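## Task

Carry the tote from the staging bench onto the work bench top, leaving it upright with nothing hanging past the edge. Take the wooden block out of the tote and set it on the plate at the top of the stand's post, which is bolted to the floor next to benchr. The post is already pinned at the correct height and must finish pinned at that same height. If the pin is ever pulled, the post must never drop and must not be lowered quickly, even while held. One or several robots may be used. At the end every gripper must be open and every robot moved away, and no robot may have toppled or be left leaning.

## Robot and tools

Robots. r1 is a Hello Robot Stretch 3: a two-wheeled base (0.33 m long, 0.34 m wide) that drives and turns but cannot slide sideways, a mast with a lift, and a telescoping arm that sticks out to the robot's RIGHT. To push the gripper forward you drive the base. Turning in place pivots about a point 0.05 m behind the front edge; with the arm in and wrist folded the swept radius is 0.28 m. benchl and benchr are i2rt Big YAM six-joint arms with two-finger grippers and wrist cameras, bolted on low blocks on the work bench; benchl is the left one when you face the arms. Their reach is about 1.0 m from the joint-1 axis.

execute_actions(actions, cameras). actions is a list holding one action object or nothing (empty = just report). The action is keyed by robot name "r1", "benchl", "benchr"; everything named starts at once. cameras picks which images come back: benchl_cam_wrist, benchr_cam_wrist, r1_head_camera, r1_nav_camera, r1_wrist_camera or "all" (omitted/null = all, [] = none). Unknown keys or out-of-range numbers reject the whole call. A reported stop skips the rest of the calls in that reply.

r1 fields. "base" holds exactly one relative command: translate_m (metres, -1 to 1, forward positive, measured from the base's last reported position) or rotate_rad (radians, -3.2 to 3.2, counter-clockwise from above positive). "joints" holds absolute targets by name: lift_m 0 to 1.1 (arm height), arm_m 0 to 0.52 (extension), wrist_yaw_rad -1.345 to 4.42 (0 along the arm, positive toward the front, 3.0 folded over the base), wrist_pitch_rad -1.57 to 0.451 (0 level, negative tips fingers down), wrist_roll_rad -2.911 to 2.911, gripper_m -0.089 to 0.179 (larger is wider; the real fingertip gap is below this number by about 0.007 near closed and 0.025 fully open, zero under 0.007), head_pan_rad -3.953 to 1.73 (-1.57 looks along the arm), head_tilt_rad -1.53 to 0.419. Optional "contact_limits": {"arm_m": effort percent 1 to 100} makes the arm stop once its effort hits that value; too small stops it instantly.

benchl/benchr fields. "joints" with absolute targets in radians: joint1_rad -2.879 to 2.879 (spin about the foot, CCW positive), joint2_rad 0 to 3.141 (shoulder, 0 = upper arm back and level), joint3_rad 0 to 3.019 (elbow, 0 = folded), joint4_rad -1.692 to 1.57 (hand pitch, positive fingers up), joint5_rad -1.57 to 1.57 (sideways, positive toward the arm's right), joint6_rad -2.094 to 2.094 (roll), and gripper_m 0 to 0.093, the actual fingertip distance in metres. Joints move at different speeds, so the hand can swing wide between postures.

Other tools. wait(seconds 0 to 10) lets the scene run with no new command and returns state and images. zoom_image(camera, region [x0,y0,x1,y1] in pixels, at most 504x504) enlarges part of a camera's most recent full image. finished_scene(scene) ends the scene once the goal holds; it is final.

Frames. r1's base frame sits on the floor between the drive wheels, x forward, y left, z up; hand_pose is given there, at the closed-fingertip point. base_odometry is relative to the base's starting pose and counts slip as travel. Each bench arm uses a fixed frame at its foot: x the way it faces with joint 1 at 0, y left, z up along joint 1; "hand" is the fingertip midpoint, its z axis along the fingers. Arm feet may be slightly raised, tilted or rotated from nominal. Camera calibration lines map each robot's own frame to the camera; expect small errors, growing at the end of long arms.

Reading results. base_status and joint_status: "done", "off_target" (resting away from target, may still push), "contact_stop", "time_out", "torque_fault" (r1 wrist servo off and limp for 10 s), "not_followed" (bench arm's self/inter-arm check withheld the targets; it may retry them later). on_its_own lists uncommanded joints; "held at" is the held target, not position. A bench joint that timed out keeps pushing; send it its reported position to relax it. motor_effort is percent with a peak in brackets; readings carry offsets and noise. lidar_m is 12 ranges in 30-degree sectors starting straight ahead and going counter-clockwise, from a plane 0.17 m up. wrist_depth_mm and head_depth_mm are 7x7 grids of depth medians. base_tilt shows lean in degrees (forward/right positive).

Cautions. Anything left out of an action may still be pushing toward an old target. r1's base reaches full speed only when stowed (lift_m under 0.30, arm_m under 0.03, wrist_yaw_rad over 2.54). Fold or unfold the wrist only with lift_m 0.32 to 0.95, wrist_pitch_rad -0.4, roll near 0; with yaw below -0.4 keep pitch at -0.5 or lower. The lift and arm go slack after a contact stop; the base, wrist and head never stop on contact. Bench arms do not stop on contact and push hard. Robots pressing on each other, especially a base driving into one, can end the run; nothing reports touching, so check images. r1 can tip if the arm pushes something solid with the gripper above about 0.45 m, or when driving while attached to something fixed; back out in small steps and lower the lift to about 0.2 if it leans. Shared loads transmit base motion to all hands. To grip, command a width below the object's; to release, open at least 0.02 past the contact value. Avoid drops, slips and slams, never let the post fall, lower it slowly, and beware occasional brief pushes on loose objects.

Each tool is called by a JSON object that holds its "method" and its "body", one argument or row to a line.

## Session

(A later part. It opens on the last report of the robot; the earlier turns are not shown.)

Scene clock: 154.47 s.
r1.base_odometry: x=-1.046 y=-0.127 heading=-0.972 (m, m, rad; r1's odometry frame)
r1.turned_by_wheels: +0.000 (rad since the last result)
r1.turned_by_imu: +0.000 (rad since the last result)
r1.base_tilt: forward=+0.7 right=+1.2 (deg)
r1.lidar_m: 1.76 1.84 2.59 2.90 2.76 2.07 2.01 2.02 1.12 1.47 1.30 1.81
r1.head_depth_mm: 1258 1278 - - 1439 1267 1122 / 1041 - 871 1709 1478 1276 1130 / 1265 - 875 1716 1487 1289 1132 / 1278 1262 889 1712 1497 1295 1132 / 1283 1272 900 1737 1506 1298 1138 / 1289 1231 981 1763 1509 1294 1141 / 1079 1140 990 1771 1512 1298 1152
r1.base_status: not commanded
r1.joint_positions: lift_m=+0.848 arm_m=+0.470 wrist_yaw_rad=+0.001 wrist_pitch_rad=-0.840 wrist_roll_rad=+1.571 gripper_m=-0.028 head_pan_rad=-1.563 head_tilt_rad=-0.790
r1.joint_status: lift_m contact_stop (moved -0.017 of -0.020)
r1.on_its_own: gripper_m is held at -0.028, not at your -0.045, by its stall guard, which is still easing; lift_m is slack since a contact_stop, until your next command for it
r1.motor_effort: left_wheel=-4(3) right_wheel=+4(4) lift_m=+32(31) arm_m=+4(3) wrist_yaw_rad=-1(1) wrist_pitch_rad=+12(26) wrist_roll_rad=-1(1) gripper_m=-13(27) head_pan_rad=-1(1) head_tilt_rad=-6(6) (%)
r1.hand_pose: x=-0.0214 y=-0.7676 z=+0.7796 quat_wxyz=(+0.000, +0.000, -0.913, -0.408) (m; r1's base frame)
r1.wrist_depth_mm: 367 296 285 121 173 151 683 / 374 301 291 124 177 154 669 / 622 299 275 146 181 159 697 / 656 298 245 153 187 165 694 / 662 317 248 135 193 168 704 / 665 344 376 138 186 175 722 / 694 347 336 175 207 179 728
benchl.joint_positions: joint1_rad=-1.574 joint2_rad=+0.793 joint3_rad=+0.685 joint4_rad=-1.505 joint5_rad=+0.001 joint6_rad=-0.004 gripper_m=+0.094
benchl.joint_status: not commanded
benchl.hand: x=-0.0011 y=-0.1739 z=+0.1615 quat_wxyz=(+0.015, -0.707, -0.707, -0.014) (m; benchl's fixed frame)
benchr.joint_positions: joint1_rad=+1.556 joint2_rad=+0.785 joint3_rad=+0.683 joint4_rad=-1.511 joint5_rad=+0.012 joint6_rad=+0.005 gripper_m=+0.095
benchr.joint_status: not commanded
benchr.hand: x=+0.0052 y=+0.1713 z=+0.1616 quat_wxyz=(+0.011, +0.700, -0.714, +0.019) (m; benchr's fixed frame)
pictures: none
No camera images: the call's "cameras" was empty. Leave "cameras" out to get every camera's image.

{"method": "execute_actions", "body": {
  "actions": [
    {"r1":{"joints":{"gripper_m":0.05,"wrist_pitch_rad":-0.95,"lift_m":0.85}}}
  ],
  "cameras": ["r1_head_camera","r1_wrist_camera"]
}}

{"method": "execute_actions", "body": {
  "actions": [
    {"r1":{"joints":{"lift_m":1.0}}}
  ],
  "cameras": ["r1_head_camera","r1_wrist_camera"]
}}

Scene clock: 156.43 s.
r1.base_odometry: x=-1.046 y=-0.127 heading=-0.972 (m, m, rad; r1's odometry frame)
r1.turned_by_wheels: +0.000 (rad since the last result)
r1.turned_by_imu: +0.000 (rad since the last result)
r1.base_tilt: forward=+0.8 right=+1.4 (deg)
r1.lidar_m: 1.76 1.85 2.59 2.90 2.76 2.06 2.01 2.03 1.12 1.47 1.30 1.81
r1.head_depth_mm: 1254 1284 - 1696 1450 1273 1124 / 1035 - 868 1705 1482 1280 1127 / 1272 - 876 1709 1482 1291 1126 / 1273 1271 887 1727 1493 1294 1138 / 1288 1272 895 1731 1505 1295 1135 / 1301 1225 978 1778 1499 1300 1139 / 1073 1146 992 1765 1514 1301 1150
r1.base_status: not commanded
r1.joint_positions: lift_m=+0.850 arm_m=+0.470 wrist_yaw_rad=+0.001 wrist_pitch_rad=-0.930 wrist_roll_rad=+1.571 gripper_m=+0.050 head_pan_rad=-1.563 head_tilt_rad=-0.790
r1.joint_status: all done
r1.motor_effort: left_wheel=-2(3) right_wheel=+3(5) lift_m=+36(39) arm_m=+1(4) wrist_yaw_rad=-1(1) wrist_pitch_rad=-6(14) wrist_roll_rad=-1(1) gripper_m=-3(95) head_pan_rad=-2(2) head_tilt_rad=-6(6) (%)
r1.hand_pose: x=-0.0214 y=-0.7486 z=+0.7686 quat_wxyz=(+0.000, +0.000, -0.894, -0.449) (m; r1's base frame)
r1.wrist_depth_mm: 259 294 251 146 168 716 664 / 266 303 256 152 173 742 689 / 277 290 252 157 176 759 690 / 286 238 238 163 179 785 716 / 451 255 241 171 179 816 727 / 634 339 127 177 - 827 744 / 649 335 295 187 197 846 766
benchl.joint_positions: joint1_rad=-1.574 joint2_rad=+0.793 joint3_rad=+0.685 joint4_rad=-1.505 joint5_rad=+0.001 joint6_rad=-0.004 gripper_m=+0.094
benchl.joint_status: not commanded
benchl.hand: x=-0.0011 y=-0.1739 z=+0.1615 quat_wxyz=(+0.015, -0.707, -0.707, -0.014) (m; benchl's fixed frame)
benchr.joint_positions: joint1_rad=+1.556 joint2_rad=+0.785 joint3_rad=+0.683 joint4_rad=-1.511 joint5_rad=+0.012 joint6_rad=+0.005 gripper_m=+0.095
benchr.joint_status: not commanded
benchr.hand: x=+0.0052 y=+0.1713 z=+0.1616 quat_wxyz=(+0.011, +0.700, -0.714, +0.019) (m; benchr's fixed frame)
pictures: r1_head_camera (sideways: a quarter turn clockwise sets it upright), r1_wrist_camera
camera_calibration (this result's frames):
r1_head_camera: T_world_to_cam=[[0.00342788, 0.741834, -0.670575, 0.891257], [0.999027, 0.0269405, 0.0349103, -0.04475], [0.0439633, -0.670042, -0.74102, 0.918863], [0, 0, 0, 1]] pos_world=[0.00125517, -0.0442821, 1.28011]
r1_wrist_camera: T_world_to_cam=[[0.0367102, 0.808754, -0.587, 1.05724], [0.988555, 0.0566202, 0.139833, -0.00495179], [0.146326, -0.585415, -0.797419, 0.336156], [0, 0, 0, 1]] pos_world=[-0.083105, -0.657978, 0.889352]
Images, in order (width x height): r1_head_camera 896x504, r1_wrist_camera 644x364.

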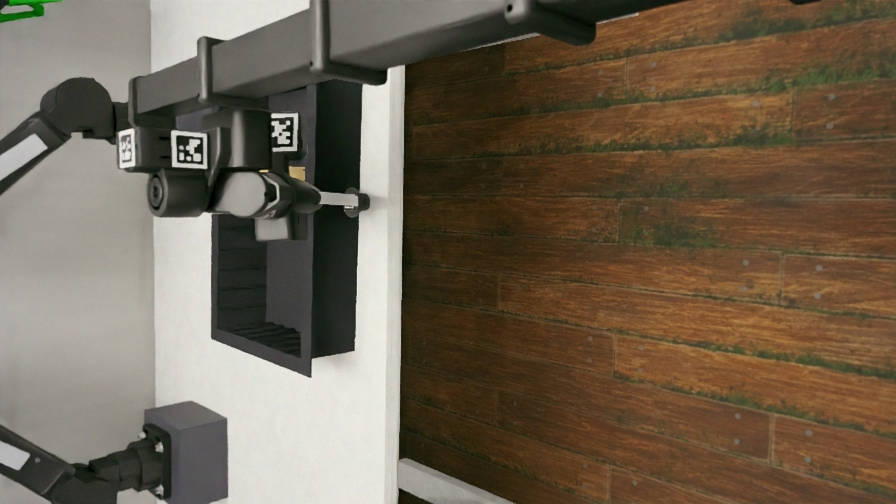

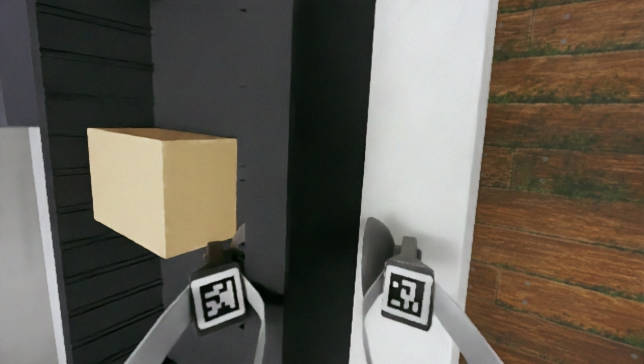

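Scene clock: 158.63 s.
r1.base_odometry: x=-1.046 y=-0.127 heading=-0.972 (m, m, rad; r1's odometry frame)
r1.turned_by_wheels: +0.000 (rad since the last result)
r1.turned_by_imu: +0.000 (rad since the last result)
r1.base_tilt: forward=+0.5 right=+1.3 (deg)
r1.lidar_m: 1.76 1.85 2.59 2.91 2.76 2.06 2.01 2.02 1.12 1.47 1.30 1.82
r1.head_depth_mm: 1277 1231 915 1612 1458 1270 1120 / - 1098 876 1724 1468 1284 1128 / - 1105 883 1717 1485 1281 1130 / 1278 1250 897 1733 1486 1289 1133 / 1283 1278 906 1744 1513 1291 1146 / 1284 1226 982 1754 1501 1306 1145 / 1081 1151 986 1768 1505 1295 1153
r1.base_status: not commanded
r1.joint_positions: lift_m=+1.000 arm_m=+0.470 wrist_yaw_rad=+0.001 wrist_pitch_rad=-0.956 wrist_roll_rad=+1.571 gripper_m=+0.050 head_pan_rad=-1.563 head_tilt_rad=-0.790
r1.joint_status: all done
r1.motor_effort: left_wheel=-2(2) right_wheel=+4(3) lift_m=+43(45) arm_m=+2(1) wrist_yaw_rad=-1(1) wrist_pitch_rad=+1(6) wrist_roll_rad=-1(1) gripper_m=+0(3) head_pan_rad=-1(2) head_tilt_rad=-6(6) (%)
r1.hand_pose: x=-0.0214 y=-0.7428 z=+0.9150 quat_wxyz=(+0.000, +0.000, -0.888, -0.460) (m; r1's base frame)
r1.wrist_depth_mm: 629 489 364 350 292 286 779 / 415 471 394 375 304 291 818 / 666 582 393 374 303 883 834 / 667 674 392 367 311 924 835 / 694 685 459 408 324 917 824 / 711 713 - 414 - 924 868 / 726 800 423 406 340 976 870
benchl.joint_positions: joint1_rad=-1.574 joint2_rad=+0.793 joint3_rad=+0.685 joint4_rad=-1.505 joint5_rad=+0.001 joint6_rad=-0.004 gripper_m=+0.094
benchl.joint_status: not commanded
benchl.hand: x=-0.0011 y=-0.1739 z=+0.1615 quat_wxyz=(+0.015, -0.707, -0.707, -0.014) (m; benchl's fixed frame)
benchr.joint_positions: joint1_rad=+1.556 joint2_rad=+0.785 joint3_rad=+0.683 joint4_rad=-1.511 joint5_rad=+0.012 joint6_rad=+0.005 gripper_m=+0.095
benchr.joint_status: not commanded
benchr.hand: x=+0.0052 y=+0.1713 z=+0.1616 quat_wxyz=(+0.011, +0.700, -0.714, +0.019) (m; benchr's fixed frame)
pictures: r1_head_camera (sideways: a quarter turn clockwise sets it upright), r1_wrist_camera
camera_calibration (this result's frames):
r1_head_camera: T_world_to_cam=[[0.00342797, 0.741834, -0.670575, 0.891257], [0.999027, 0.0269404, 0.0349103, -0.04475], [0.0439632, -0.670042, -0.74102, 0.918863], [0, 0, 0, 1]] pos_world=[0.00125517, -0.0442821, 1.28011]
r1_wrist_camera: T_world_to_cam=[[0.0367185, 0.823771, -0.565732, 1.13018], [0.988559, 0.0529353, 0.141242, -0.0297646], [0.146298, -0.564446, -0.812403, 0.485538], [0, 0, 0, 1]] pos_world=[-0.0831078, -0.655378, 1.03804]
Images, in order (width x height): r1_head_camera 896x504, r1_wrist_camera 644x364.

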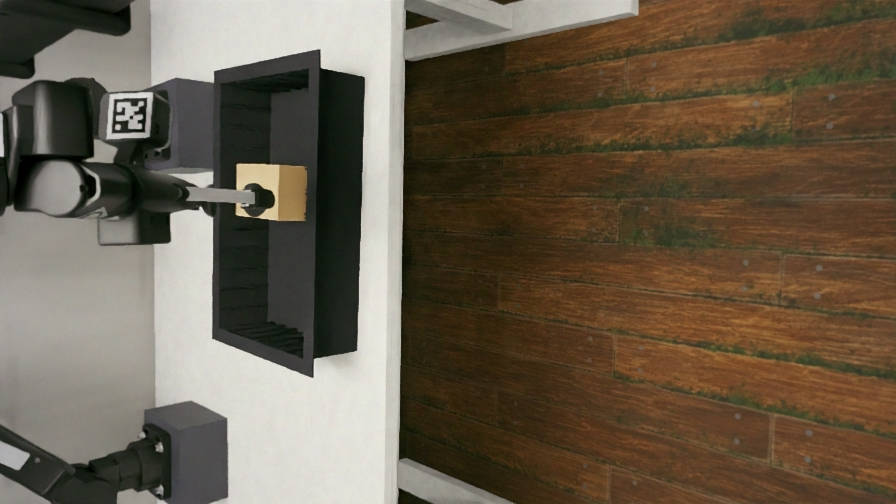

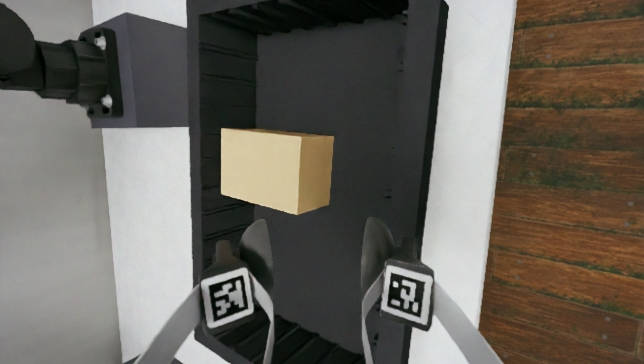

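{"method": "execute_actions", "body": {
  "actions": [
    {"r1":{"joints":{"arm_m":0.0,"lift_m":1.0,"head_pan_rad":-1.9,"head_tilt_rad":-0.45}},"benchr":{"joints":{"joint2_rad":1.3,"joint3_rad":1.2,"joint4_rad":-1.2}}}
  ],
  "cameras": ["r1_head_camera","benchr_cam_wrist"]
}}

Scene clock: 167.60 s.
r1.base_odometry: x=-1.046 y=-0.127 heading=-0.972 (m, m, rad; r1's odometry frame)
r1.turned_by_wheels: +0.000 (rad since the last result)
r1.turned_by_imu: +0.000 (rad since the last result)
r1.base_tilt: forward=+0.7 right=+1.3 (deg)
r1.lidar_m: 1.76 1.84 2.59 2.91 2.76 2.07 2.01 2.02 1.12 1.47 1.29 1.81
r1.head_depth_mm: 1367 1501 1640 1763 - - - / 1331 1427 1601 1675 - - - / 1297 1373 1543 1378 - - - / 1256 1374 1505 1351 - - - / 1206 1339 1422 1192 869 - - / 1190 1085 1402 1201 860 - 1324 / 1181 1278 1365 1295 844 1570 1335
r1.base_status: not commanded
r1.joint_positions: lift_m=+1.000 arm_m=+0.000 wrist_yaw_rad=+0.001 wrist_pitch_rad=-0.956 wrist_roll_rad=+1.571 gripper_m=+0.050 head_pan_rad=-1.893 head_tilt_rad=-0.458
r1.joint_status: all done
r1.motor_effort: left_wheel=-2(3) right_wheel=+4(4) lift_m=+42(43) arm_m=-3(4) wrist_yaw_rad=-1(1) wrist_pitch_rad=+2(2) wrist_roll_rad=-1(1) gripper_m=+0(1) head_pan_rad=-2(18) head_tilt_rad=+5(34) (%)
r1.hand_pose: x=-0.0214 y=-0.2730 z=+0.9149 quat_wxyz=(+0.000, +0.000, -0.888, -0.461) (m; r1's base frame)
r1.wrist_depth_mm: 823 594 - - - 902 778 / 656 544 - - - 923 835 / 723 566 - - - 995 - / 869 573 - - - 951 839 / - 608 - - - 967 845 / - 647 - - - 971 869 / 850 833 - - - 964 859
benchl.joint_positions: joint1_rad=-1.574 joint2_rad=+0.793 joint3_rad=+0.685 joint4_rad=-1.505 joint5_rad=+0.001 joint6_rad=-0.004 gripper_m=+0.094
benchl.joint_status: not commanded
benchl.hand: x=-0.0011 y=-0.1739 z=+0.1615 quat_wxyz=(+0.015, -0.707, -0.707, -0.014) (m; benchl's fixed frame)
benchr.joint_positions: joint1_rad=+1.556 joint2_rad=+1.296 joint3_rad=+1.133 joint4_rad=-1.208 joint5_rad=+0.012 joint6_rad=+0.005 gripper_m=+0.095
benchr.joint_status: all done
benchr.hand: x=+0.0088 y=+0.4103 z=+0.2106 quat_wxyz=(-0.075, +0.696, -0.711, -0.066) (m; benchr's fixed frame)
pictures: benchr_cam_wrist, r1_head_camera (sideways: a quarter turn clockwise sets it upright)
camera_calibration (this result's frames):
benchr_cam_wrist: T_world_to_cam=[[0.999745, -0.022128, 0.0046065, 0.000355012], [-0.0221065, -0.914833, 0.403228, 0.300497], [-0.00470844, -0.403227, -0.915088, 0.48065], [0, 0, 0, 1]] pos_world=[0.00855114, 0.468723, 0.318667]
r1_head_camera: T_world_to_cam=[[0.161363, 0.454522, -0.875998, 1.15807], [0.957172, -0.288282, 0.0267371, -0.0338676], [-0.240382, -0.842795, -0.481574, 0.583094], [0, 0, 0, 1]] pos_world=[-0.0142871, -0.0447023, 1.29617]
Images, in order (width x height): benchr_cam_wrist 504x504, r1_head_camera 896x504.

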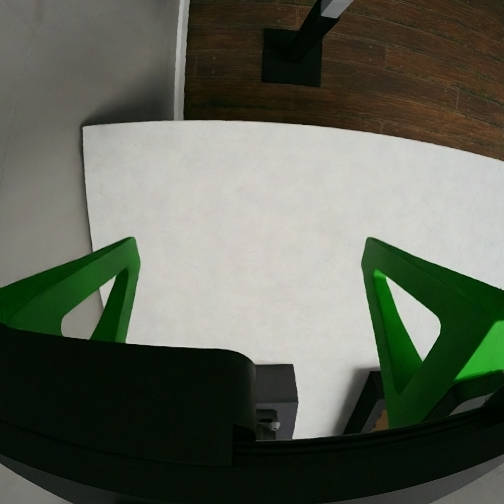

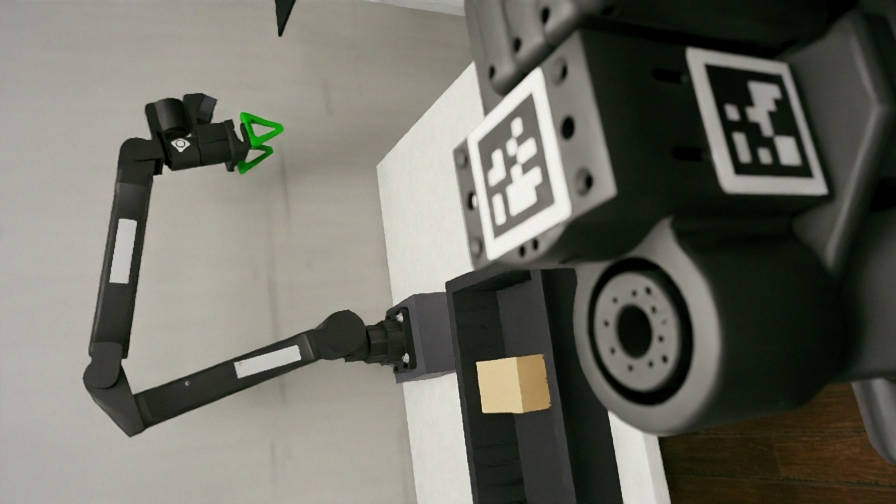

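{"method": "execute_actions", "body": {
  "actions": [
    {"benchr":{"joints":{"joint1_rad":-0.39,"joint2_rad":1.1,"joint3_rad":0.86,"joint4_rad":-1.31}},"r1":{"joints":{"head_pan_rad":-1.75,"head_tilt_rad":-0.6,"lift_m":1.1}}}
  ],
  "cameras": ["r1_head_camera","benchr_cam_wrist"]
}}

Scene clock: 173.63 s.
r1.base_odometry: x=-1.046 y=-0.127 heading=-0.972 (m, m, rad; r1's odometry frame)
r1.turned_by_wheels: +0.000 (rad since the last result)
r1.turned_by_imu: +0.000 (rad since the last result)
r1.base_tilt: forward=+0.6 right=+1.2 (deg)
r1.lidar_m: 1.76 1.85 2.59 2.91 2.76 2.07 2.00 2.03 1.12 1.47 1.30 1.81
r1.head_depth_mm: - - - - - 1426 1208 / - - - - - 1401 1209 / - - - - - 1372 1215 / - - - - - 1369 1218 / - - - - - 1407 1226 / 1222 1347 1417 1019 - 1421 1228 / 1189 1320 1401 947 1669 1458 1234
r1.base_status: not commanded
r1.joint_positions: lift_m=+1.100 arm_m=+0.000 wrist_yaw_rad=+0.001 wrist_pitch_rad=-0.956 wrist_roll_rad=+1.571 gripper_m=+0.050 head_pan_rad=-1.757 head_tilt_rad=-0.592
r1.joint_status: all done
r1.motor_effort: left_wheel=-2(3) right_wheel=+3(3) lift_m=+42(44) arm_m=-3(4) wrist_yaw_rad=-1(1) wrist_pitch_rad=+2(2) wrist_roll_rad=-1(1) gripper_m=+0(0) head_pan_rad=+3(12) head_tilt_rad=-5(23) (%)
r1.hand_pose: x=-0.0214 y=-0.2730 z=+1.0149 quat_wxyz=(+0.000, +0.000, -0.888, -0.461) (m; r1's base frame)
r1.wrist_depth_mm: 993 787 656 - - - 870 / 821 737 668 - - - 873 / - 775 669 - - - - / - 775 694 - - - 935 / - 814 681 - - - 933 / - 930 - - - - 943 / 923 996 828 - - - 942
benchl.joint_positions: joint1_rad=-1.574 joint2_rad=+0.793 joint3_rad=+0.685 joint4_rad=-1.505 joint5_rad=+0.001 joint6_rad=-0.004 gripper_m=+0.094
benchl.joint_status: not commanded
benchl.hand: x=-0.0011 y=-0.1739 z=+0.1615 quat_wxyz=(+0.015, -0.707, -0.707, -0.014) (m; benchl's fixed frame)
benchr.joint_positions: joint1_rad=-0.384 joint2_rad=+1.096 joint3_rad=+0.863 joint4_rad=-1.302 joint5_rad=+0.013 joint6_rad=+0.005 gripper_m=+0.095
benchr.joint_status: all done
benchr.hand: x=+0.2672 y=-0.1109 z=+0.1644 quat_wxyz=(-0.016, -0.193, -0.981, +0.010) (m; benchr's fixed frame)
pictures: benchr_cam_wrist, r1_head_camera (sideways: a quarter turn clockwise sets it upright)
camera_calibration (this result's frames):
benchr_cam_wrist: T_world_to_cam=[[-0.380457, -0.924779, 0.00607647, -0.000829589], [-0.772178, 0.321278, 0.548199, 0.161773], [-0.508915, 0.203874, -0.836326, 0.418534], [0, 0, 0, 1]] pos_world=[0.3376, -0.138069, 0.261352]
r1_head_camera: T_world_to_cam=[[0.119362, 0.583336, -0.803413, 1.06368], [0.986656, -0.159945, 0.0304549, -0.0388826], [-0.110736, -0.796327, -0.594643, 0.729413], [0, 0, 0, 1]] pos_world=[-0.00782697, -0.0458507, 1.2895]
Images, in order (width x height): benchr_cam_wrist 504x504, r1_head_camera 896x504.

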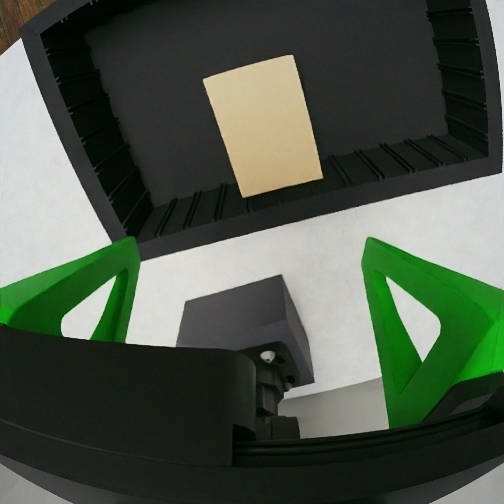

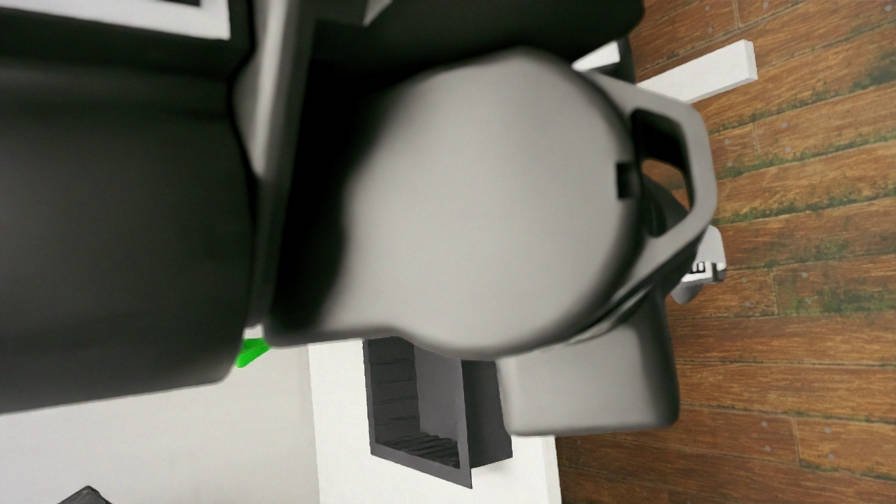

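{"method": "execute_actions", "body": {
  "actions": [
    {"benchr":{"joints":{"joint1_rad":-0.432,"joint2_rad":1.247,"joint3_rad":0.73,"joint4_rad":-1.05,"joint6_rad":-0.32}},"r1":{"joints":{"wrist_yaw_rad":1.5,"head_pan_rad":-1.7,"head_tilt_rad":-0.6}}}
  ],
  "cameras": ["r1_head_camera","benchr_cam_wrist"]
}}

Scene clock: 178.43 s.
r1.base_odometry: x=-1.046 y=-0.127 heading=-0.972 (m, m, rad; r1's odometry frame)
r1.turned_by_wheels: +0.000 (rad since the last result)
r1.turned_by_imu: +0.000 (rad since the last result)
r1.base_tilt: forward=+0.8 right=+1.3 (deg)
r1.lidar_m: 1.76 1.84 2.59 2.89 2.76 2.06 2.01 2.03 1.12 1.47 1.29 1.81
r1.head_depth_mm: - - - - 1633 1422 1211 / - - - - - 1426 1208 / - - - - - - 1167 / - - - - - - - / - 1355 1344 - - - - / 1215 1343 1417 1013 1752 - - / 1157 1329 1418 986 1667 - 1205
r1.base_status: not commanded
r1.joint_positions: lift_m=+1.100 arm_m=+0.000 wrist_yaw_rad=+1.497 wrist_pitch_rad=-0.956 wrist_roll_rad=+1.571 gripper_m=+0.050 head_pan_rad=-1.707 head_tilt_rad=-0.592
r1.joint_status: all done
r1.motor_effort: left_wheel=-2(3) right_wheel=+3(3) lift_m=+42(42) arm_m=-3(3) wrist_yaw_rad=+3(4) wrist_pitch_rad=+2(2) wrist_roll_rad=-1(1) gripper_m=+0(1) head_pan_rad=+3(8) head_tilt_rad=-5(5) (%)
r1.hand_pose: x=+0.1060 y=-0.1547 z=+1.0149 quat_wxyz=(+0.314, +0.604, -0.650, -0.337) (m; r1's base frame)
r1.wrist_depth_mm: - - - - - - 876 / - - - - - - 885 / - - - - - - 876 / - - - - - - - / - - - - - - - / - - - - - - 960 / - - - - - - 998
benchl.joint_positions: joint1_rad=-1.574 joint2_rad=+0.793 joint3_rad=+0.685 joint4_rad=-1.505 joint5_rad=+0.001 joint6_rad=-0.004 gripper_m=+0.094
benchl.joint_status: not commanded
benchl.hand: x=-0.0011 y=-0.1739 z=+0.1615 quat_wxyz=(+0.015, -0.707, -0.707, -0.014) (m; benchl's fixed frame)
benchr.joint_positions: joint1_rad=-0.424 joint2_rad=+1.258 joint3_rad=+0.723 joint4_rad=-1.062 joint5_rad=+0.013 joint6_rad=-0.310 gripper_m=+0.095
benchr.joint_status: all done
benchr.hand: x=+0.2652 y=-0.1226 z=+0.0713 quat_wxyz=(+0.014, -0.057, -0.998, +0.001) (m; benchr's fixed frame)
pictures: benchr_cam_wrist, r1_head_camera (sideways: a quarter turn clockwise sets it upright)
camera_calibration (this result's frames):
benchr_cam_wrist: T_world_to_cam=[[-0.115497, -0.993306, -0.00212635, -0.0900202], [-0.794519, 0.0910982, 0.600367, 0.18899], [-0.596154, 0.0710302, -0.799722, 0.346206], [0, 0, 0, 1]] pos_world=[0.346152, -0.131225, 0.163214]
r1_head_camera: T_world_to_cam=[[0.0900717, 0.588573, -0.803411, 1.06386], [0.993414, -0.110455, 0.030455, -0.0389239], [-0.0708155, -0.800863, -0.594646, 0.729173], [0, 0, 0, 1]] pos_world=[-0.00551899, -0.0464892, 1.2895]
Images, in order (width x height): benchr_cam_wrist 504x504, r1_head_camera 896x504.

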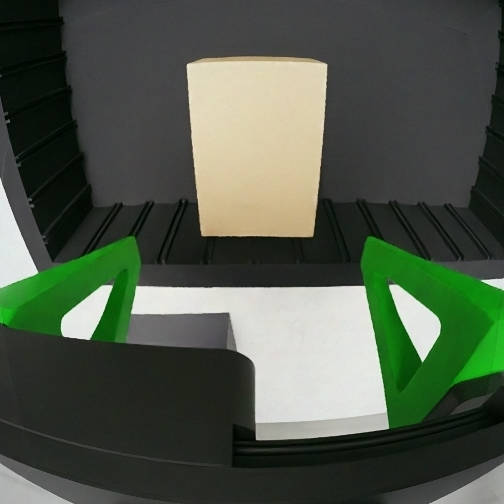

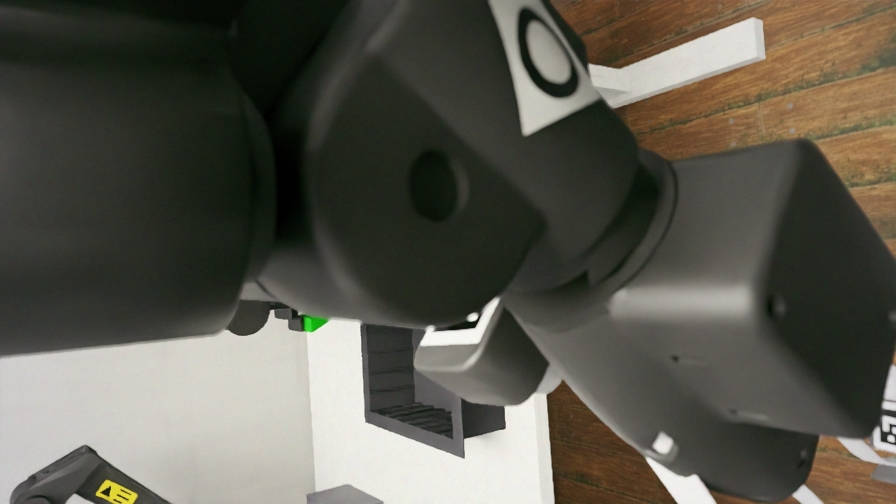

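{"method": "execute_actions", "body": {
  "actions": [
    {"benchr":{"joints":{"joint1_rad":-0.405,"joint2_rad":1.42,"joint3_rad":0.73,"joint4_rad":-0.86}},"r1":{"joints":{"lift_m":0.45}}}
  ],
  "cameras": ["r1_head_camera","benchr_cam_wrist"]
}}

Scene clock: 186.57 s.
r1.base_odometry: x=-1.046 y=-0.127 heading=-0.972 (m, m, rad; r1's odometry frame)
r1.turned_by_wheels: +0.000 (rad since the last result)
r1.turned_by_imu: +0.000 (rad since the last result)
r1.base_tilt: forward=+0.7 right=+1.2 (deg)
r1.lidar_m: 1.76 1.85 2.59 2.91 2.76 2.06 2.00 2.02 1.12 1.47 1.30 1.81
r1.head_depth_mm: 1259 1400 1367 986 1662 1419 1209 / 1252 1385 1379 996 1601 1422 1218 / 1240 1356 1214 898 1690 1437 1215 / 869 1064 1066 898 1695 1439 1219 / 1222 1287 1054 901 1663 1441 1226 / 1213 1344 1419 930 1679 1448 1234 / 1161 1332 1410 986 1676 1466 1235
r1.base_status: not commanded
r1.joint_positions: lift_m=+0.450 arm_m=+0.000 wrist_yaw_rad=+1.497 wrist_pitch_rad=-0.956 wrist_roll_rad=+1.571 gripper_m=+0.050 head_pan_rad=-1.707 head_tilt_rad=-0.592
r1.joint_status: all done
r1.motor_effort: left_wheel=-3(2) right_wheel=+4(3) lift_m=+22(36) arm_m=-3(3) wrist_yaw_rad=+3(4) wrist_pitch_rad=+2(2) wrist_roll_rad=-1(1) gripper_m=-1(1) head_pan_rad=+3(3) head_tilt_rad=-5(5) (%)
r1.hand_pose: x=+0.1060 y=-0.1547 z=+0.3657 quat_wxyz=(+0.314, +0.604, -0.650, -0.337) (m; r1's base frame)
r1.wrist_depth_mm: - 917 690 582 481 419 368 / - 973 744 597 495 433 374 / - - 766 599 508 432 379 / - - 784 616 529 454 - / - - 814 634 527 457 - / - - - 644 - 473 - / - - 884 673 565 479 -
benchl.joint_positions: joint1_rad=-1.574 joint2_rad=+0.793 joint3_rad=+0.685 joint4_rad=-1.505 joint5_rad=+0.001 joint6_rad=-0.004 gripper_m=+0.094
benchl.joint_status: not commanded
benchl.hand: x=-0.0011 y=-0.1739 z=+0.1615 quat_wxyz=(+0.015, -0.707, -0.707, -0.014) (m; benchl's fixed frame)
benchr.joint_positions: joint1_rad=-0.417 joint2_rad=+1.422 joint3_rad=+0.723 joint4_rad=-0.871 joint5_rad=+0.013 joint6_rad=-0.310 gripper_m=+0.095
benchr.joint_status: all done
benchr.hand: x=+0.2964 y=-0.1340 z=+0.0234 quat_wxyz=(+0.002, -0.053, -0.999, +0.006) (m; benchr's fixed frame)
pictures: benchr_cam_wrist, r1_head_camera (sideways: a quarter turn clockwise sets it upright)
camera_calibration (this result's frames):
benchr_cam_wrist: T_world_to_cam=[[-0.107959, -0.994139, 0.00574806, -0.10036], [-0.809197, 0.0912309, 0.580411, 0.248458], [-0.577533, 0.0580091, -0.814304, 0.320421], [0, 0, 0, 1]] pos_world=[0.37527, -0.141026, 0.117289]
r1_head_camera: T_world_to_cam=[[0.090025, 0.588615, -0.803385, 1.06382], [0.993424, -0.110369, 0.0304561, -0.0389254], [-0.0707421, -0.800844, -0.59468, 0.729217], [0, 0, 0, 1]] pos_world=[-0.00551486, -0.0464896, 1.2895]
Images, in order (width x height): benchr_cam_wrist 504x504, r1_head_camera 896x504.

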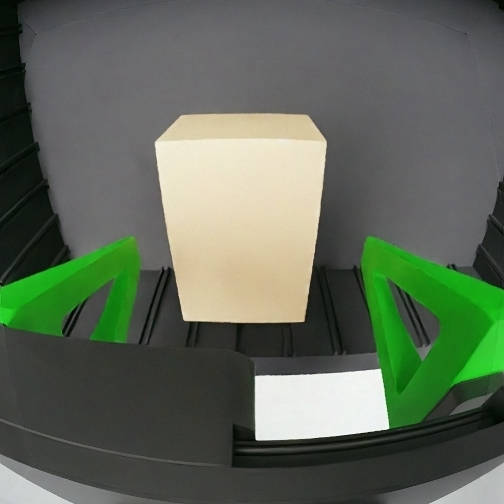

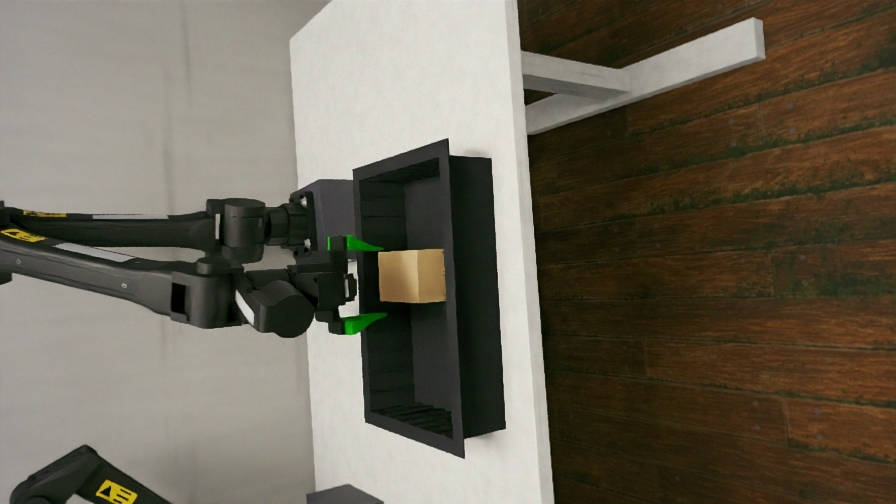

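{"method": "execute_actions", "body": {
  "actions": [
    {"benchr":{"joints":{"joint1_rad":-0.385,"joint2_rad":1.55,"joint3_rad":0.67,"joint4_rad":-0.69}}}
  ],
  "cameras": ["r1_head_camera","benchr_cam_wrist"]
}}

Scene clock: 188.30 s.
r1.base_odometry: x=-1.046 y=-0.127 heading=-0.972 (m, m, rad; r1's odometry frame)
r1.turned_by_wheels: +0.000 (rad since the last result)
r1.turned_by_imu: +0.000 (rad since the last result)
r1.base_tilt: forward=+0.7 right=+1.2 (deg)
r1.lidar_m: 1.76 1.84 2.58 2.91 2.76 2.07 2.00 2.02 1.12 1.47 1.30 1.81
r1.head_depth_mm: 1255 1402 1365 982 1685 1411 1215 / 1247 1376 1371 989 1596 1432 1214 / 1252 1360 1206 902 1690 1437 1216 / 851 1025 1064 901 1717 1442 1217 / 1227 1311 1058 905 1673 1447 1232 / 1213 1339 1419 930 1667 1461 1233 / 1153 1334 1416 985 1665 1461 1240
r1.base_status: not commanded
r1.joint_positions: lift_m=+0.450 arm_m=+0.000 wrist_yaw_rad=+1.497 wrist_pitch_rad=-0.956 wrist_roll_rad=+1.571 gripper_m=+0.050 head_pan_rad=-1.707 head_tilt_rad=-0.592
r1.joint_status: not commanded
r1.motor_effort: left_wheel=-2(3) right_wheel=+3(3) lift_m=+22(22) arm_m=-4(3) wrist_yaw_rad=+3(3) wrist_pitch_rad=+2(2) wrist_roll_rad=-1(1) gripper_m=-1(0) head_pan_rad=+2(2) head_tilt_rad=-5(5) (%)
r1.hand_pose: x=+0.1060 y=-0.1547 z=+0.3657 quat_wxyz=(+0.314, +0.604, -0.650, -0.337) (m; r1's base frame)
r1.wrist_depth_mm: - 887 690 578 480 421 362 / - 932 738 585 493 431 377 / - - 763 603 507 441 376 / - - 782 638 515 447 - / - - 820 646 512 469 - / - - - 673 - 468 - / - - 848 666 557 480 -
benchl.joint_positions: joint1_rad=-1.574 joint2_rad=+0.793 joint3_rad=+0.685 joint4_rad=-1.505 joint5_rad=+0.001 joint6_rad=-0.004 gripper_m=+0.094
benchl.joint_status: not commanded
benchl.hand: x=-0.0011 y=-0.1739 z=+0.1615 quat_wxyz=(+0.015, -0.707, -0.707, -0.014) (m; benchl's fixed frame)
benchr.joint_positions: joint1_rad=-0.394 joint2_rad=+1.552 joint3_rad=+0.671 joint4_rad=-0.702 joint5_rad=+0.013 joint6_rad=-0.310 gripper_m=+0.095
benchr.joint_status: all done
benchr.hand: x=+0.2969 y=-0.1265 z=-0.0301 quat_wxyz=(+0.008, -0.042, -0.999, +0.004) (m; benchr's fixed frame)
pictures: benchr_cam_wrist, r1_head_camera (sideways: a quarter turn clockwise sets it upright)
camera_calibration (this result's frames):
benchr_cam_wrist: T_world_to_cam=[[-0.0855142, -0.996335, 0.00203678, -0.0995173], [-0.804448, 0.0702507, 0.589854, 0.275408], [-0.587835, 0.0488024, -0.807508, 0.278893], [0, 0, 0, 1]] pos_world=[0.376984, -0.132111, 0.0629603]
r1_head_camera: T_world_to_cam=[[0.0900251, 0.588615, -0.803385, 1.06382], [0.993424, -0.110369, 0.0304561, -0.0389254], [-0.0707422, -0.800844, -0.59468, 0.729217], [0, 0, 0, 1]] pos_world=[-0.00551487, -0.0464896, 1.2895]
Images, in order (width x height): benchr_cam_wrist 504x504, r1_head_camera 896x504.

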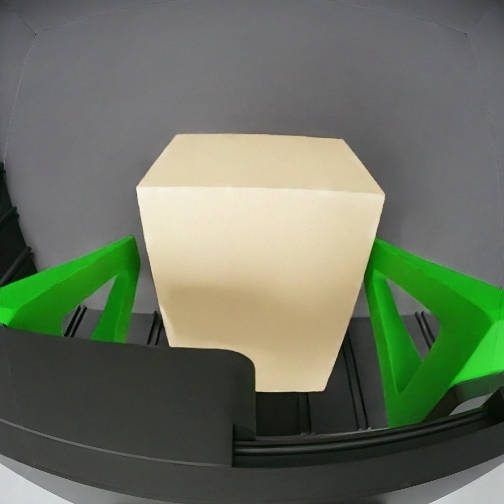

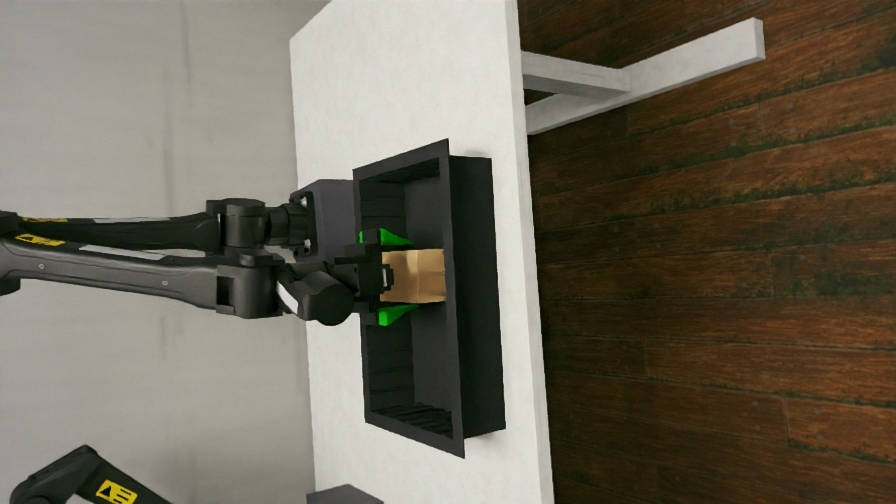

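{"method": "execute_actions", "body": {
  "actions": [
    {"benchr":{"joints":{"joint2_rad":1.6,"joint3_rad":0.655,"joint4_rad":-0.64}}}
  ],
  "cameras": []
}}

{"method": "execute_actions", "body": {
  "actions": [
    {"benchr":{"joints":{"gripper_m":0.05}}}
  ],
  "cameras": ["benchr_cam_wrist"]
}}

{"method": "execute_actions", "body": {
  "actions": [
    {"benchr":{"joints":{"joint2_rad":1.2,"joint3_rad":0.9,"joint4_rad":-1.27}}}
  ],
  "cameras": ["r1_head_camera","benchr_cam_wrist"]
}}

Scene clock: 189.77 s.
r1.base_odometry: x=-1.046 y=-0.127 heading=-0.972 (m, m, rad; r1's odometry frame)
r1.turned_by_wheels: +0.000 (rad since the last result)
r1.turned_by_imu: +0.000 (rad since the last result)
r1.base_tilt: forward=+0.6 right=+1.4 (deg)
r1.lidar_m: 1.76 1.84 2.59 2.90 2.76 2.06 2.01 2.02 1.12 1.47 1.30 1.81
r1.head_depth_mm: 1255 1398 1367 985 1685 1419 1210 / 1240 1377 1372 990 1590 1420 1210 / 1235 1350 1207 896 1701 1446 1219 / 848 1034 968 898 1690 1444 1228 / 1222 1332 1062 902 1664 1444 1229 / 1214 1334 1421 930 1671 1458 1229 / 1156 1336 1409 987 1674 1463 1237
r1.base_status: not commanded
r1.joint_positions: lift_m=+0.450 arm_m=+0.000 wrist_yaw_rad=+1.497 wrist_pitch_rad=-0.956 wrist_roll_rad=+1.571 gripper_m=+0.050 head_pan_rad=-1.707 head_tilt_rad=-0.592
r1.joint_status: not commanded
r1.motor_effort: left_wheel=-3(2) right_wheel=+3(3) lift_m=+22(22) arm_m=-3(3) wrist_yaw_rad=+3(3) wrist_pitch_rad=+2(2) wrist_roll_rad=-1(1) gripper_m=+0(0) head_pan_rad=+3(3) head_tilt_rad=-5(5) (%)
r1.hand_pose: x=+0.1060 y=-0.1547 z=+0.3657 quat_wxyz=(+0.314, +0.604, -0.650, -0.337) (m; r1's base frame)
r1.wrist_depth_mm: - 934 718 584 495 421 368 / - 972 741 587 503 424 378 / - - 747 601 509 437 378 / - - 755 622 518 454 - / - - 828 636 519 468 - / - - - 671 - 473 - / - - 855 656 556 478 -
benchl.joint_positions: joint1_rad=-1.574 joint2_rad=+0.793 joint3_rad=+0.685 joint4_rad=-1.505 joint5_rad=+0.001 joint6_rad=-0.004 gripper_m=+0.094
benchl.joint_status: not commanded
benchl.hand: x=-0.0011 y=-0.1739 z=+0.1615 quat_wxyz=(+0.015, -0.707, -0.707, -0.014) (m; benchl's fixed frame)
benchr.joint_positions: joint1_rad=-0.394 joint2_rad=+1.586 joint3_rad=+0.661 joint4_rad=-0.652 joint5_rad=+0.013 joint6_rad=-0.310 gripper_m=+0.095
benchr.joint_status: all done
benchr.hand: x=+0.2979 y=-0.1269 z=-0.0428 quat_wxyz=(+0.005, -0.042, -0.999, +0.005) (m; benchr's fixed frame)
pictures: none
No camera images: the call's "cameras" was empty. Leave "cameras" out to get every camera's image.

Scene clock: 190.37 s.
r1.base_odometry: x=-1.046 y=-0.127 heading=-0.972 (m, m, rad; r1's odometry frame)
r1.turned_by_wheels: +0.000 (rad since the last result)
r1.turned_by_imu: +0.000 (rad since the last result)
r1.base_tilt: forward=+0.5 right=+1.3 (deg)
r1.lidar_m: 1.76 1.84 2.59 2.90 2.76 2.06 2.01 2.02 1.12 1.47 1.30 1.81
r1.head_depth_mm: 1260 1393 1373 990 1682 1416 1213 / 1251 1381 1381 991 1611 1431 1219 / 1238 1363 1203 901 1690 1430 1219 / 845 1034 971 897 1697 1443 1219 / 1218 1321 1063 902 1653 1447 1225 / 1214 1344 1425 932 1670 1447 1231 / 1158 1333 1410 983 1686 1455 1228
r1.base_status: not commanded
r1.joint_positions: lift_m=+0.450 arm_m=+0.000 wrist_yaw_rad=+1.497 wrist_pitch_rad=-0.956 wrist_roll_rad=+1.571 gripper_m=+0.050 head_pan_rad=-1.707 head_tilt_rad=-0.592
r1.joint_status: not commanded
r1.motor_effort: left_wheel=-2(2) right_wheel=+3(3) lift_m=+22(22) arm_m=-3(3) wrist_yaw_rad=+4(3) wrist_pitch_rad=+2(2) wrist_roll_rad=-1(1) gripper_m=-1(0) head_pan_rad=+2(3) head_tilt_rad=-5(5) (%)
r1.hand_pose: x=+0.1060 y=-0.1547 z=+0.3657 quat_wxyz=(+0.314, +0.604, -0.650, -0.337) (m; r1's base frame)
r1.wrist_depth_mm: - 913 738 584 485 421 371 / - 965 725 585 497 422 377 / - 989 745 607 508 431 379 / - - 763 618 519 455 - / - - 842 636 508 461 - / - - - 656 - 468 - / - - 854 662 562 470 -
benchl.joint_positions: joint1_rad=-1.574 joint2_rad=+0.793 joint3_rad=+0.685 joint4_rad=-1.505 joint5_rad=+0.001 joint6_rad=-0.004 gripper_m=+0.094
benchl.joint_status: not commanded
benchl.hand: x=-0.0011 y=-0.1739 z=+0.1615 quat_wxyz=(+0.015, -0.707, -0.707, -0.014) (m; benchl's fixed frame)
benchr.joint_positions: joint1_rad=-0.394 joint2_rad=+1.586 joint3_rad=+0.661 joint4_rad=-0.649 joint5_rad=+0.013 joint6_rad=-0.311 gripper_m=+0.080
benchr.joint_status: gripper_m off_target (ended at +0.080, target +0.050)
benchr.hand: x=+0.2986 y=-0.1272 z=-0.0428 quat_wxyz=(+0.004, -0.041, -0.999, +0.006) (m; benchr's fixed frame)
pictures: benchr_cam_wrist
camera_calibration (this result's frames):
benchr_cam_wrist: T_world_to_cam=[[-0.0840153, -0.99645, 0.0053056, -0.100366], [-0.808925, 0.0713115, 0.583571, 0.285539], [-0.581878, 0.0447371, -0.812045, 0.267078], [0, 0, 0, 1]] pos_world=[0.377954, -0.132321, 0.0507797]
Images, in order (width x height): benchr_cam_wrist 504x504.

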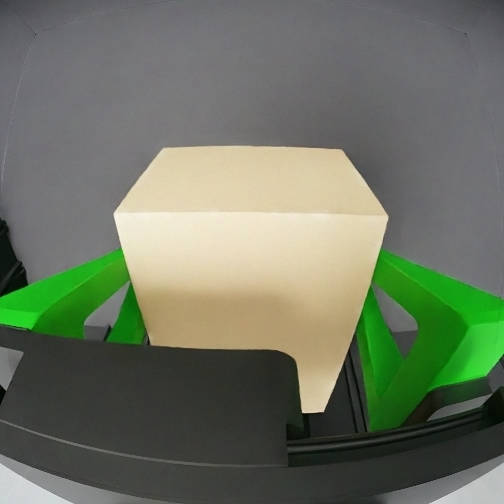

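Scene clock: 191.67 s.
r1.base_odometry: x=-1.046 y=-0.127 heading=-0.972 (m, m, rad; r1's odometry frame)
r1.turned_by_wheels: +0.000 (rad since the last result)
r1.turned_by_imu: +0.000 (rad since the last result)
r1.base_tilt: forward=+0.7 right=+1.3 (deg)
r1.lidar_m: 1.76 1.85 2.58 2.90 2.76 2.06 2.01 2.02 1.12 1.47 1.29 1.81
r1.head_depth_mm: 1256 1401 1376 984 1677 1429 1213 / 1249 1386 1378 996 1595 1428 1207 / 1227 1362 1212 916 1695 1438 1219 / 851 1073 1069 902 1712 1442 1231 / 1184 881 1330 902 1660 1449 1225 / 1206 1340 1425 935 1674 1450 1233 / 1164 1333 1420 1023 1673 1476 1232
r1.base_status: not commanded
r1.joint_positions: lift_m=+0.450 arm_m=+0.000 wrist_yaw_rad=+1.497 wrist_pitch_rad=-0.956 wrist_roll_rad=+1.571 gripper_m=+0.050 head_pan_rad=-1.707 head_tilt_rad=-0.592
r1.joint_status: not commanded
r1.motor_effort: left_wheel=-3(3) right_wheel=+3(3) lift_m=+22(22) arm_m=-3(3) wrist_yaw_rad=+3(3) wrist_pitch_rad=+1(2) wrist_roll_rad=-1(1) gripper_m=+0(0) head_pan_rad=+3(3) head_tilt_rad=-5(5) (%)
r1.hand_pose: x=+0.1060 y=-0.1547 z=+0.3657 quat_wxyz=(+0.314, +0.604, -0.650, -0.337) (m; r1's base frame)
r1.wrist_depth_mm: - 905 705 583 488 432 366 / - 975 725 588 499 423 370 / - - 757 607 511 430 381 / - - 752 614 511 454 - / - - 824 637 522 467 - / - - - 658 - 475 - / - - 851 664 564 465 -
benchl.joint_positions: joint1_rad=-1.574 joint2_rad=+0.793 joint3_rad=+0.685 joint4_rad=-1.505 joint5_rad=+0.001 joint6_rad=-0.004 gripper_m=+0.094
benchl.joint_status: not commanded
benchl.hand: x=-0.0011 y=-0.1739 z=+0.1615 quat_wxyz=(+0.015, -0.707, -0.707, -0.014) (m; benchl's fixed frame)
benchr.joint_positions: joint1_rad=-0.394 joint2_rad=+1.192 joint3_rad=+0.873 joint4_rad=-1.259 joint5_rad=+0.013 joint6_rad=-0.312 gripper_m=+0.080
benchr.joint_status: all done
benchr.hand: x=+0.2813 y=-0.1199 z=+0.1419 quat_wxyz=(+0.006, -0.041, -0.999, +0.005) (m; benchr's fixed frame)
pictures: benchr_cam_wrist, r1_head_camera (sideways: a quarter turn clockwise sets it upright)
camera_calibration (this result's frames):
benchr_cam_wrist: T_world_to_cam=[[-0.0836234, -0.99649, 0.00389107, -0.0954836], [-0.807181, 0.0700257, 0.586135, 0.162254], [-0.58435, 0.0458738, -0.810204, 0.407254], [0, 0, 0, 1]] pos_world=[0.360963, -0.125193, 0.235228]
r1_head_camera: T_world_to_cam=[[0.090025, 0.588615, -0.803385, 1.06382], [0.993424, -0.110369, 0.0304561, -0.0389254], [-0.0707421, -0.800844, -0.59468, 0.729217], [0, 0, 0, 1]] pos_world=[-0.00551486, -0.0464896, 1.2895]
Images, in order (width x height): benchr_cam_wrist 504x504, r1_head_camera 896x504.

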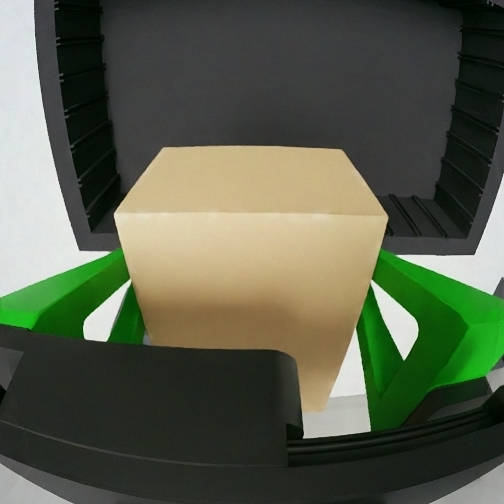

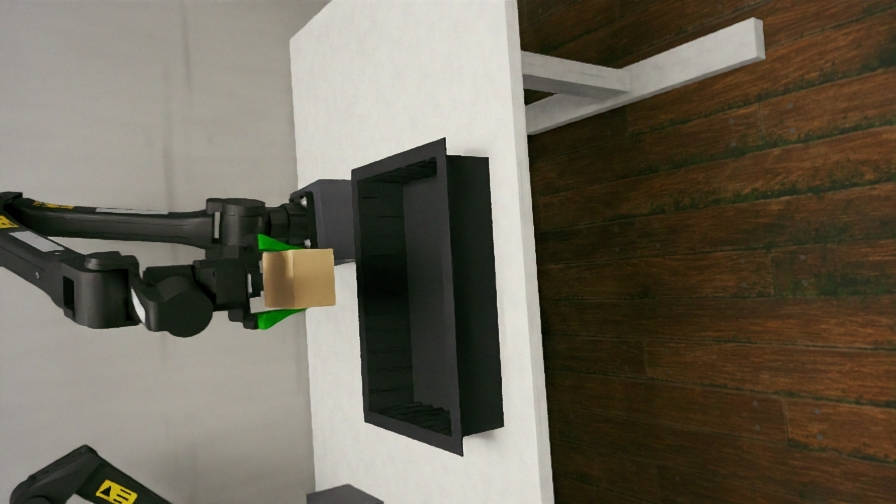

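{"method": "execute_actions", "body": {
  "actions": [
    {"benchr":{"joints":{"joint1_rad":1.345,"joint2_rad":1.6,"joint3_rad":1.72,"joint4_rad":-1.65,"joint6_rad":0}},"r1":{"joints":{"head_pan_rad":-2.05,"head_tilt_rad":-0.3}}}
  ],
  "cameras": ["r1_head_camera","benchr_cam_wrist"]
}}

Scene clock: 195.43 s.
r1.base_odometry: x=-1.046 y=-0.127 heading=-0.972 (m, m, rad; r1's odometry frame)
r1.turned_by_wheels: +0.000 (rad since the last result)
r1.turned_by_imu: +0.000 (rad since the last result)
r1.base_tilt: forward=+0.5 right=+1.4 (deg)
r1.lidar_m: 1.76 1.85 2.58 2.91 2.76 2.06 2.01 2.03 1.12 1.47 1.29 1.81
r1.head_depth_mm: 1549 1656 1800 1910 2094 1839 1457 / 1486 1583 1675 1788 1443 1663 1468 / 1424 1471 1217 1725 1154 1683 1474 / 1372 1420 1521 1619 1161 955 1414 / 1321 1367 1463 1552 1164 881 1488 / 1266 1316 1402 1479 1046 826 1486 / 1211 1269 1318 1397 1030 797 1452
r1.base_status: not commanded
r1.joint_positions: lift_m=+0.450 arm_m=+0.000 wrist_yaw_rad=+1.497 wrist_pitch_rad=-0.956 wrist_roll_rad=+1.571 gripper_m=+0.050 head_pan_rad=-2.043 head_tilt_rad=-0.310
r1.joint_status: all done
r1.motor_effort: left_wheel=-3(2) right_wheel=+3(3) lift_m=+22(22) arm_m=-3(3) wrist_yaw_rad=+3(3) wrist_pitch_rad=+2(2) wrist_roll_rad=-1(1) gripper_m=-1(0) head_pan_rad=-2(17) head_tilt_rad=+7(33) (%)
r1.hand_pose: x=+0.1060 y=-0.1547 z=+0.3657 quat_wxyz=(+0.314, +0.604, -0.650, -0.337) (m; r1's base frame)
r1.wrist_depth_mm: - 889 690 571 484 419 369 / - 959 748 583 496 425 370 / - - 748 601 505 431 382 / - - 780 607 512 447 - / - - 828 625 522 465 - / - - - 660 - 470 - / - - 864 652 561 476 -
benchl.joint_positions: joint1_rad=-1.574 joint2_rad=+0.793 joint3_rad=+0.685 joint4_rad=-1.505 joint5_rad=+0.001 joint6_rad=-0.004 gripper_m=+0.094
benchl.joint_status: not commanded
benchl.hand: x=-0.0011 y=-0.1739 z=+0.1615 quat_wxyz=(+0.015, -0.707, -0.707, -0.014) (m; benchl's fixed frame)
benchr.joint_positions: joint1_rad=+1.350 joint2_rad=+1.628 joint3_rad=+1.664 joint4_rad=-1.638 joint5_rad=+0.010 joint6_rad=-0.010 gripper_m=+0.080
benchr.joint_status: all done
benchr.hand: x=+0.1084 y=+0.4730 z=+0.2726 quat_wxyz=(+0.009, +0.629, -0.777, +0.014) (m; benchr's fixed frame)
pictures: benchr_cam_wrist, r1_head_camera (sideways: a quarter turn clockwise sets it upright)
camera_calibration (this result's frames):
benchr_cam_wrist: T_world_to_cam=[[0.97767, -0.210121, 0.00333322, -0.00645171], [-0.169555, -0.779351, 0.60321, 0.23254], [-0.124149, -0.590306, -0.797575, 0.632538], [0, 0, 0, 1]] pos_world=[0.124265, 0.553265, 0.364247]
r1_head_camera: T_world_to_cam=[[0.166518, 0.305991, -0.937358, 1.2381], [0.905024, -0.424785, 0.0221077, -0.0275272], [-0.391411, -0.852014, -0.347664, 0.409759], [0, 0, 0, 1]] pos_world=[-0.0208688, -0.0414193, 1.30361]
Images, in order (width x height): benchr_cam_wrist 504x504, r1_head_camera 896x504.

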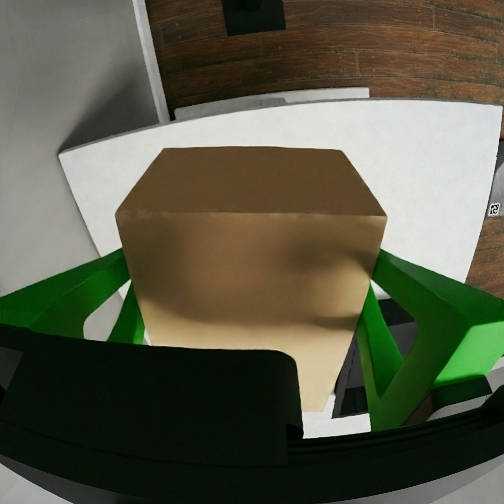

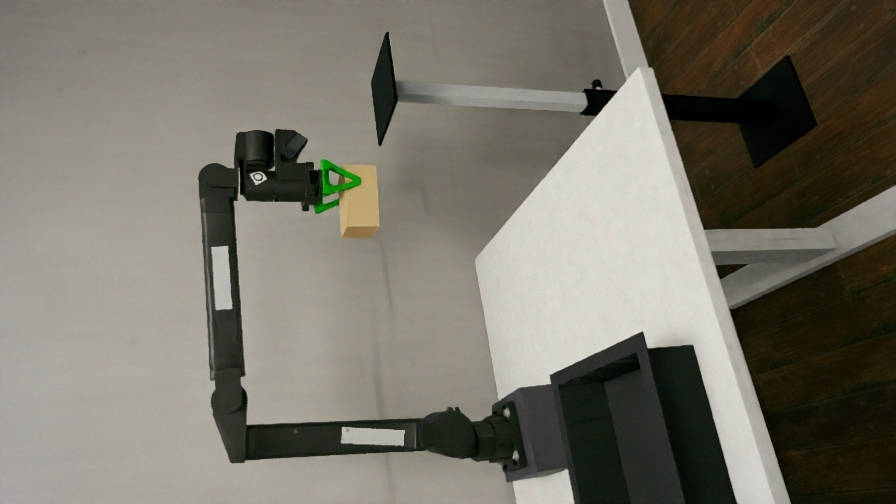

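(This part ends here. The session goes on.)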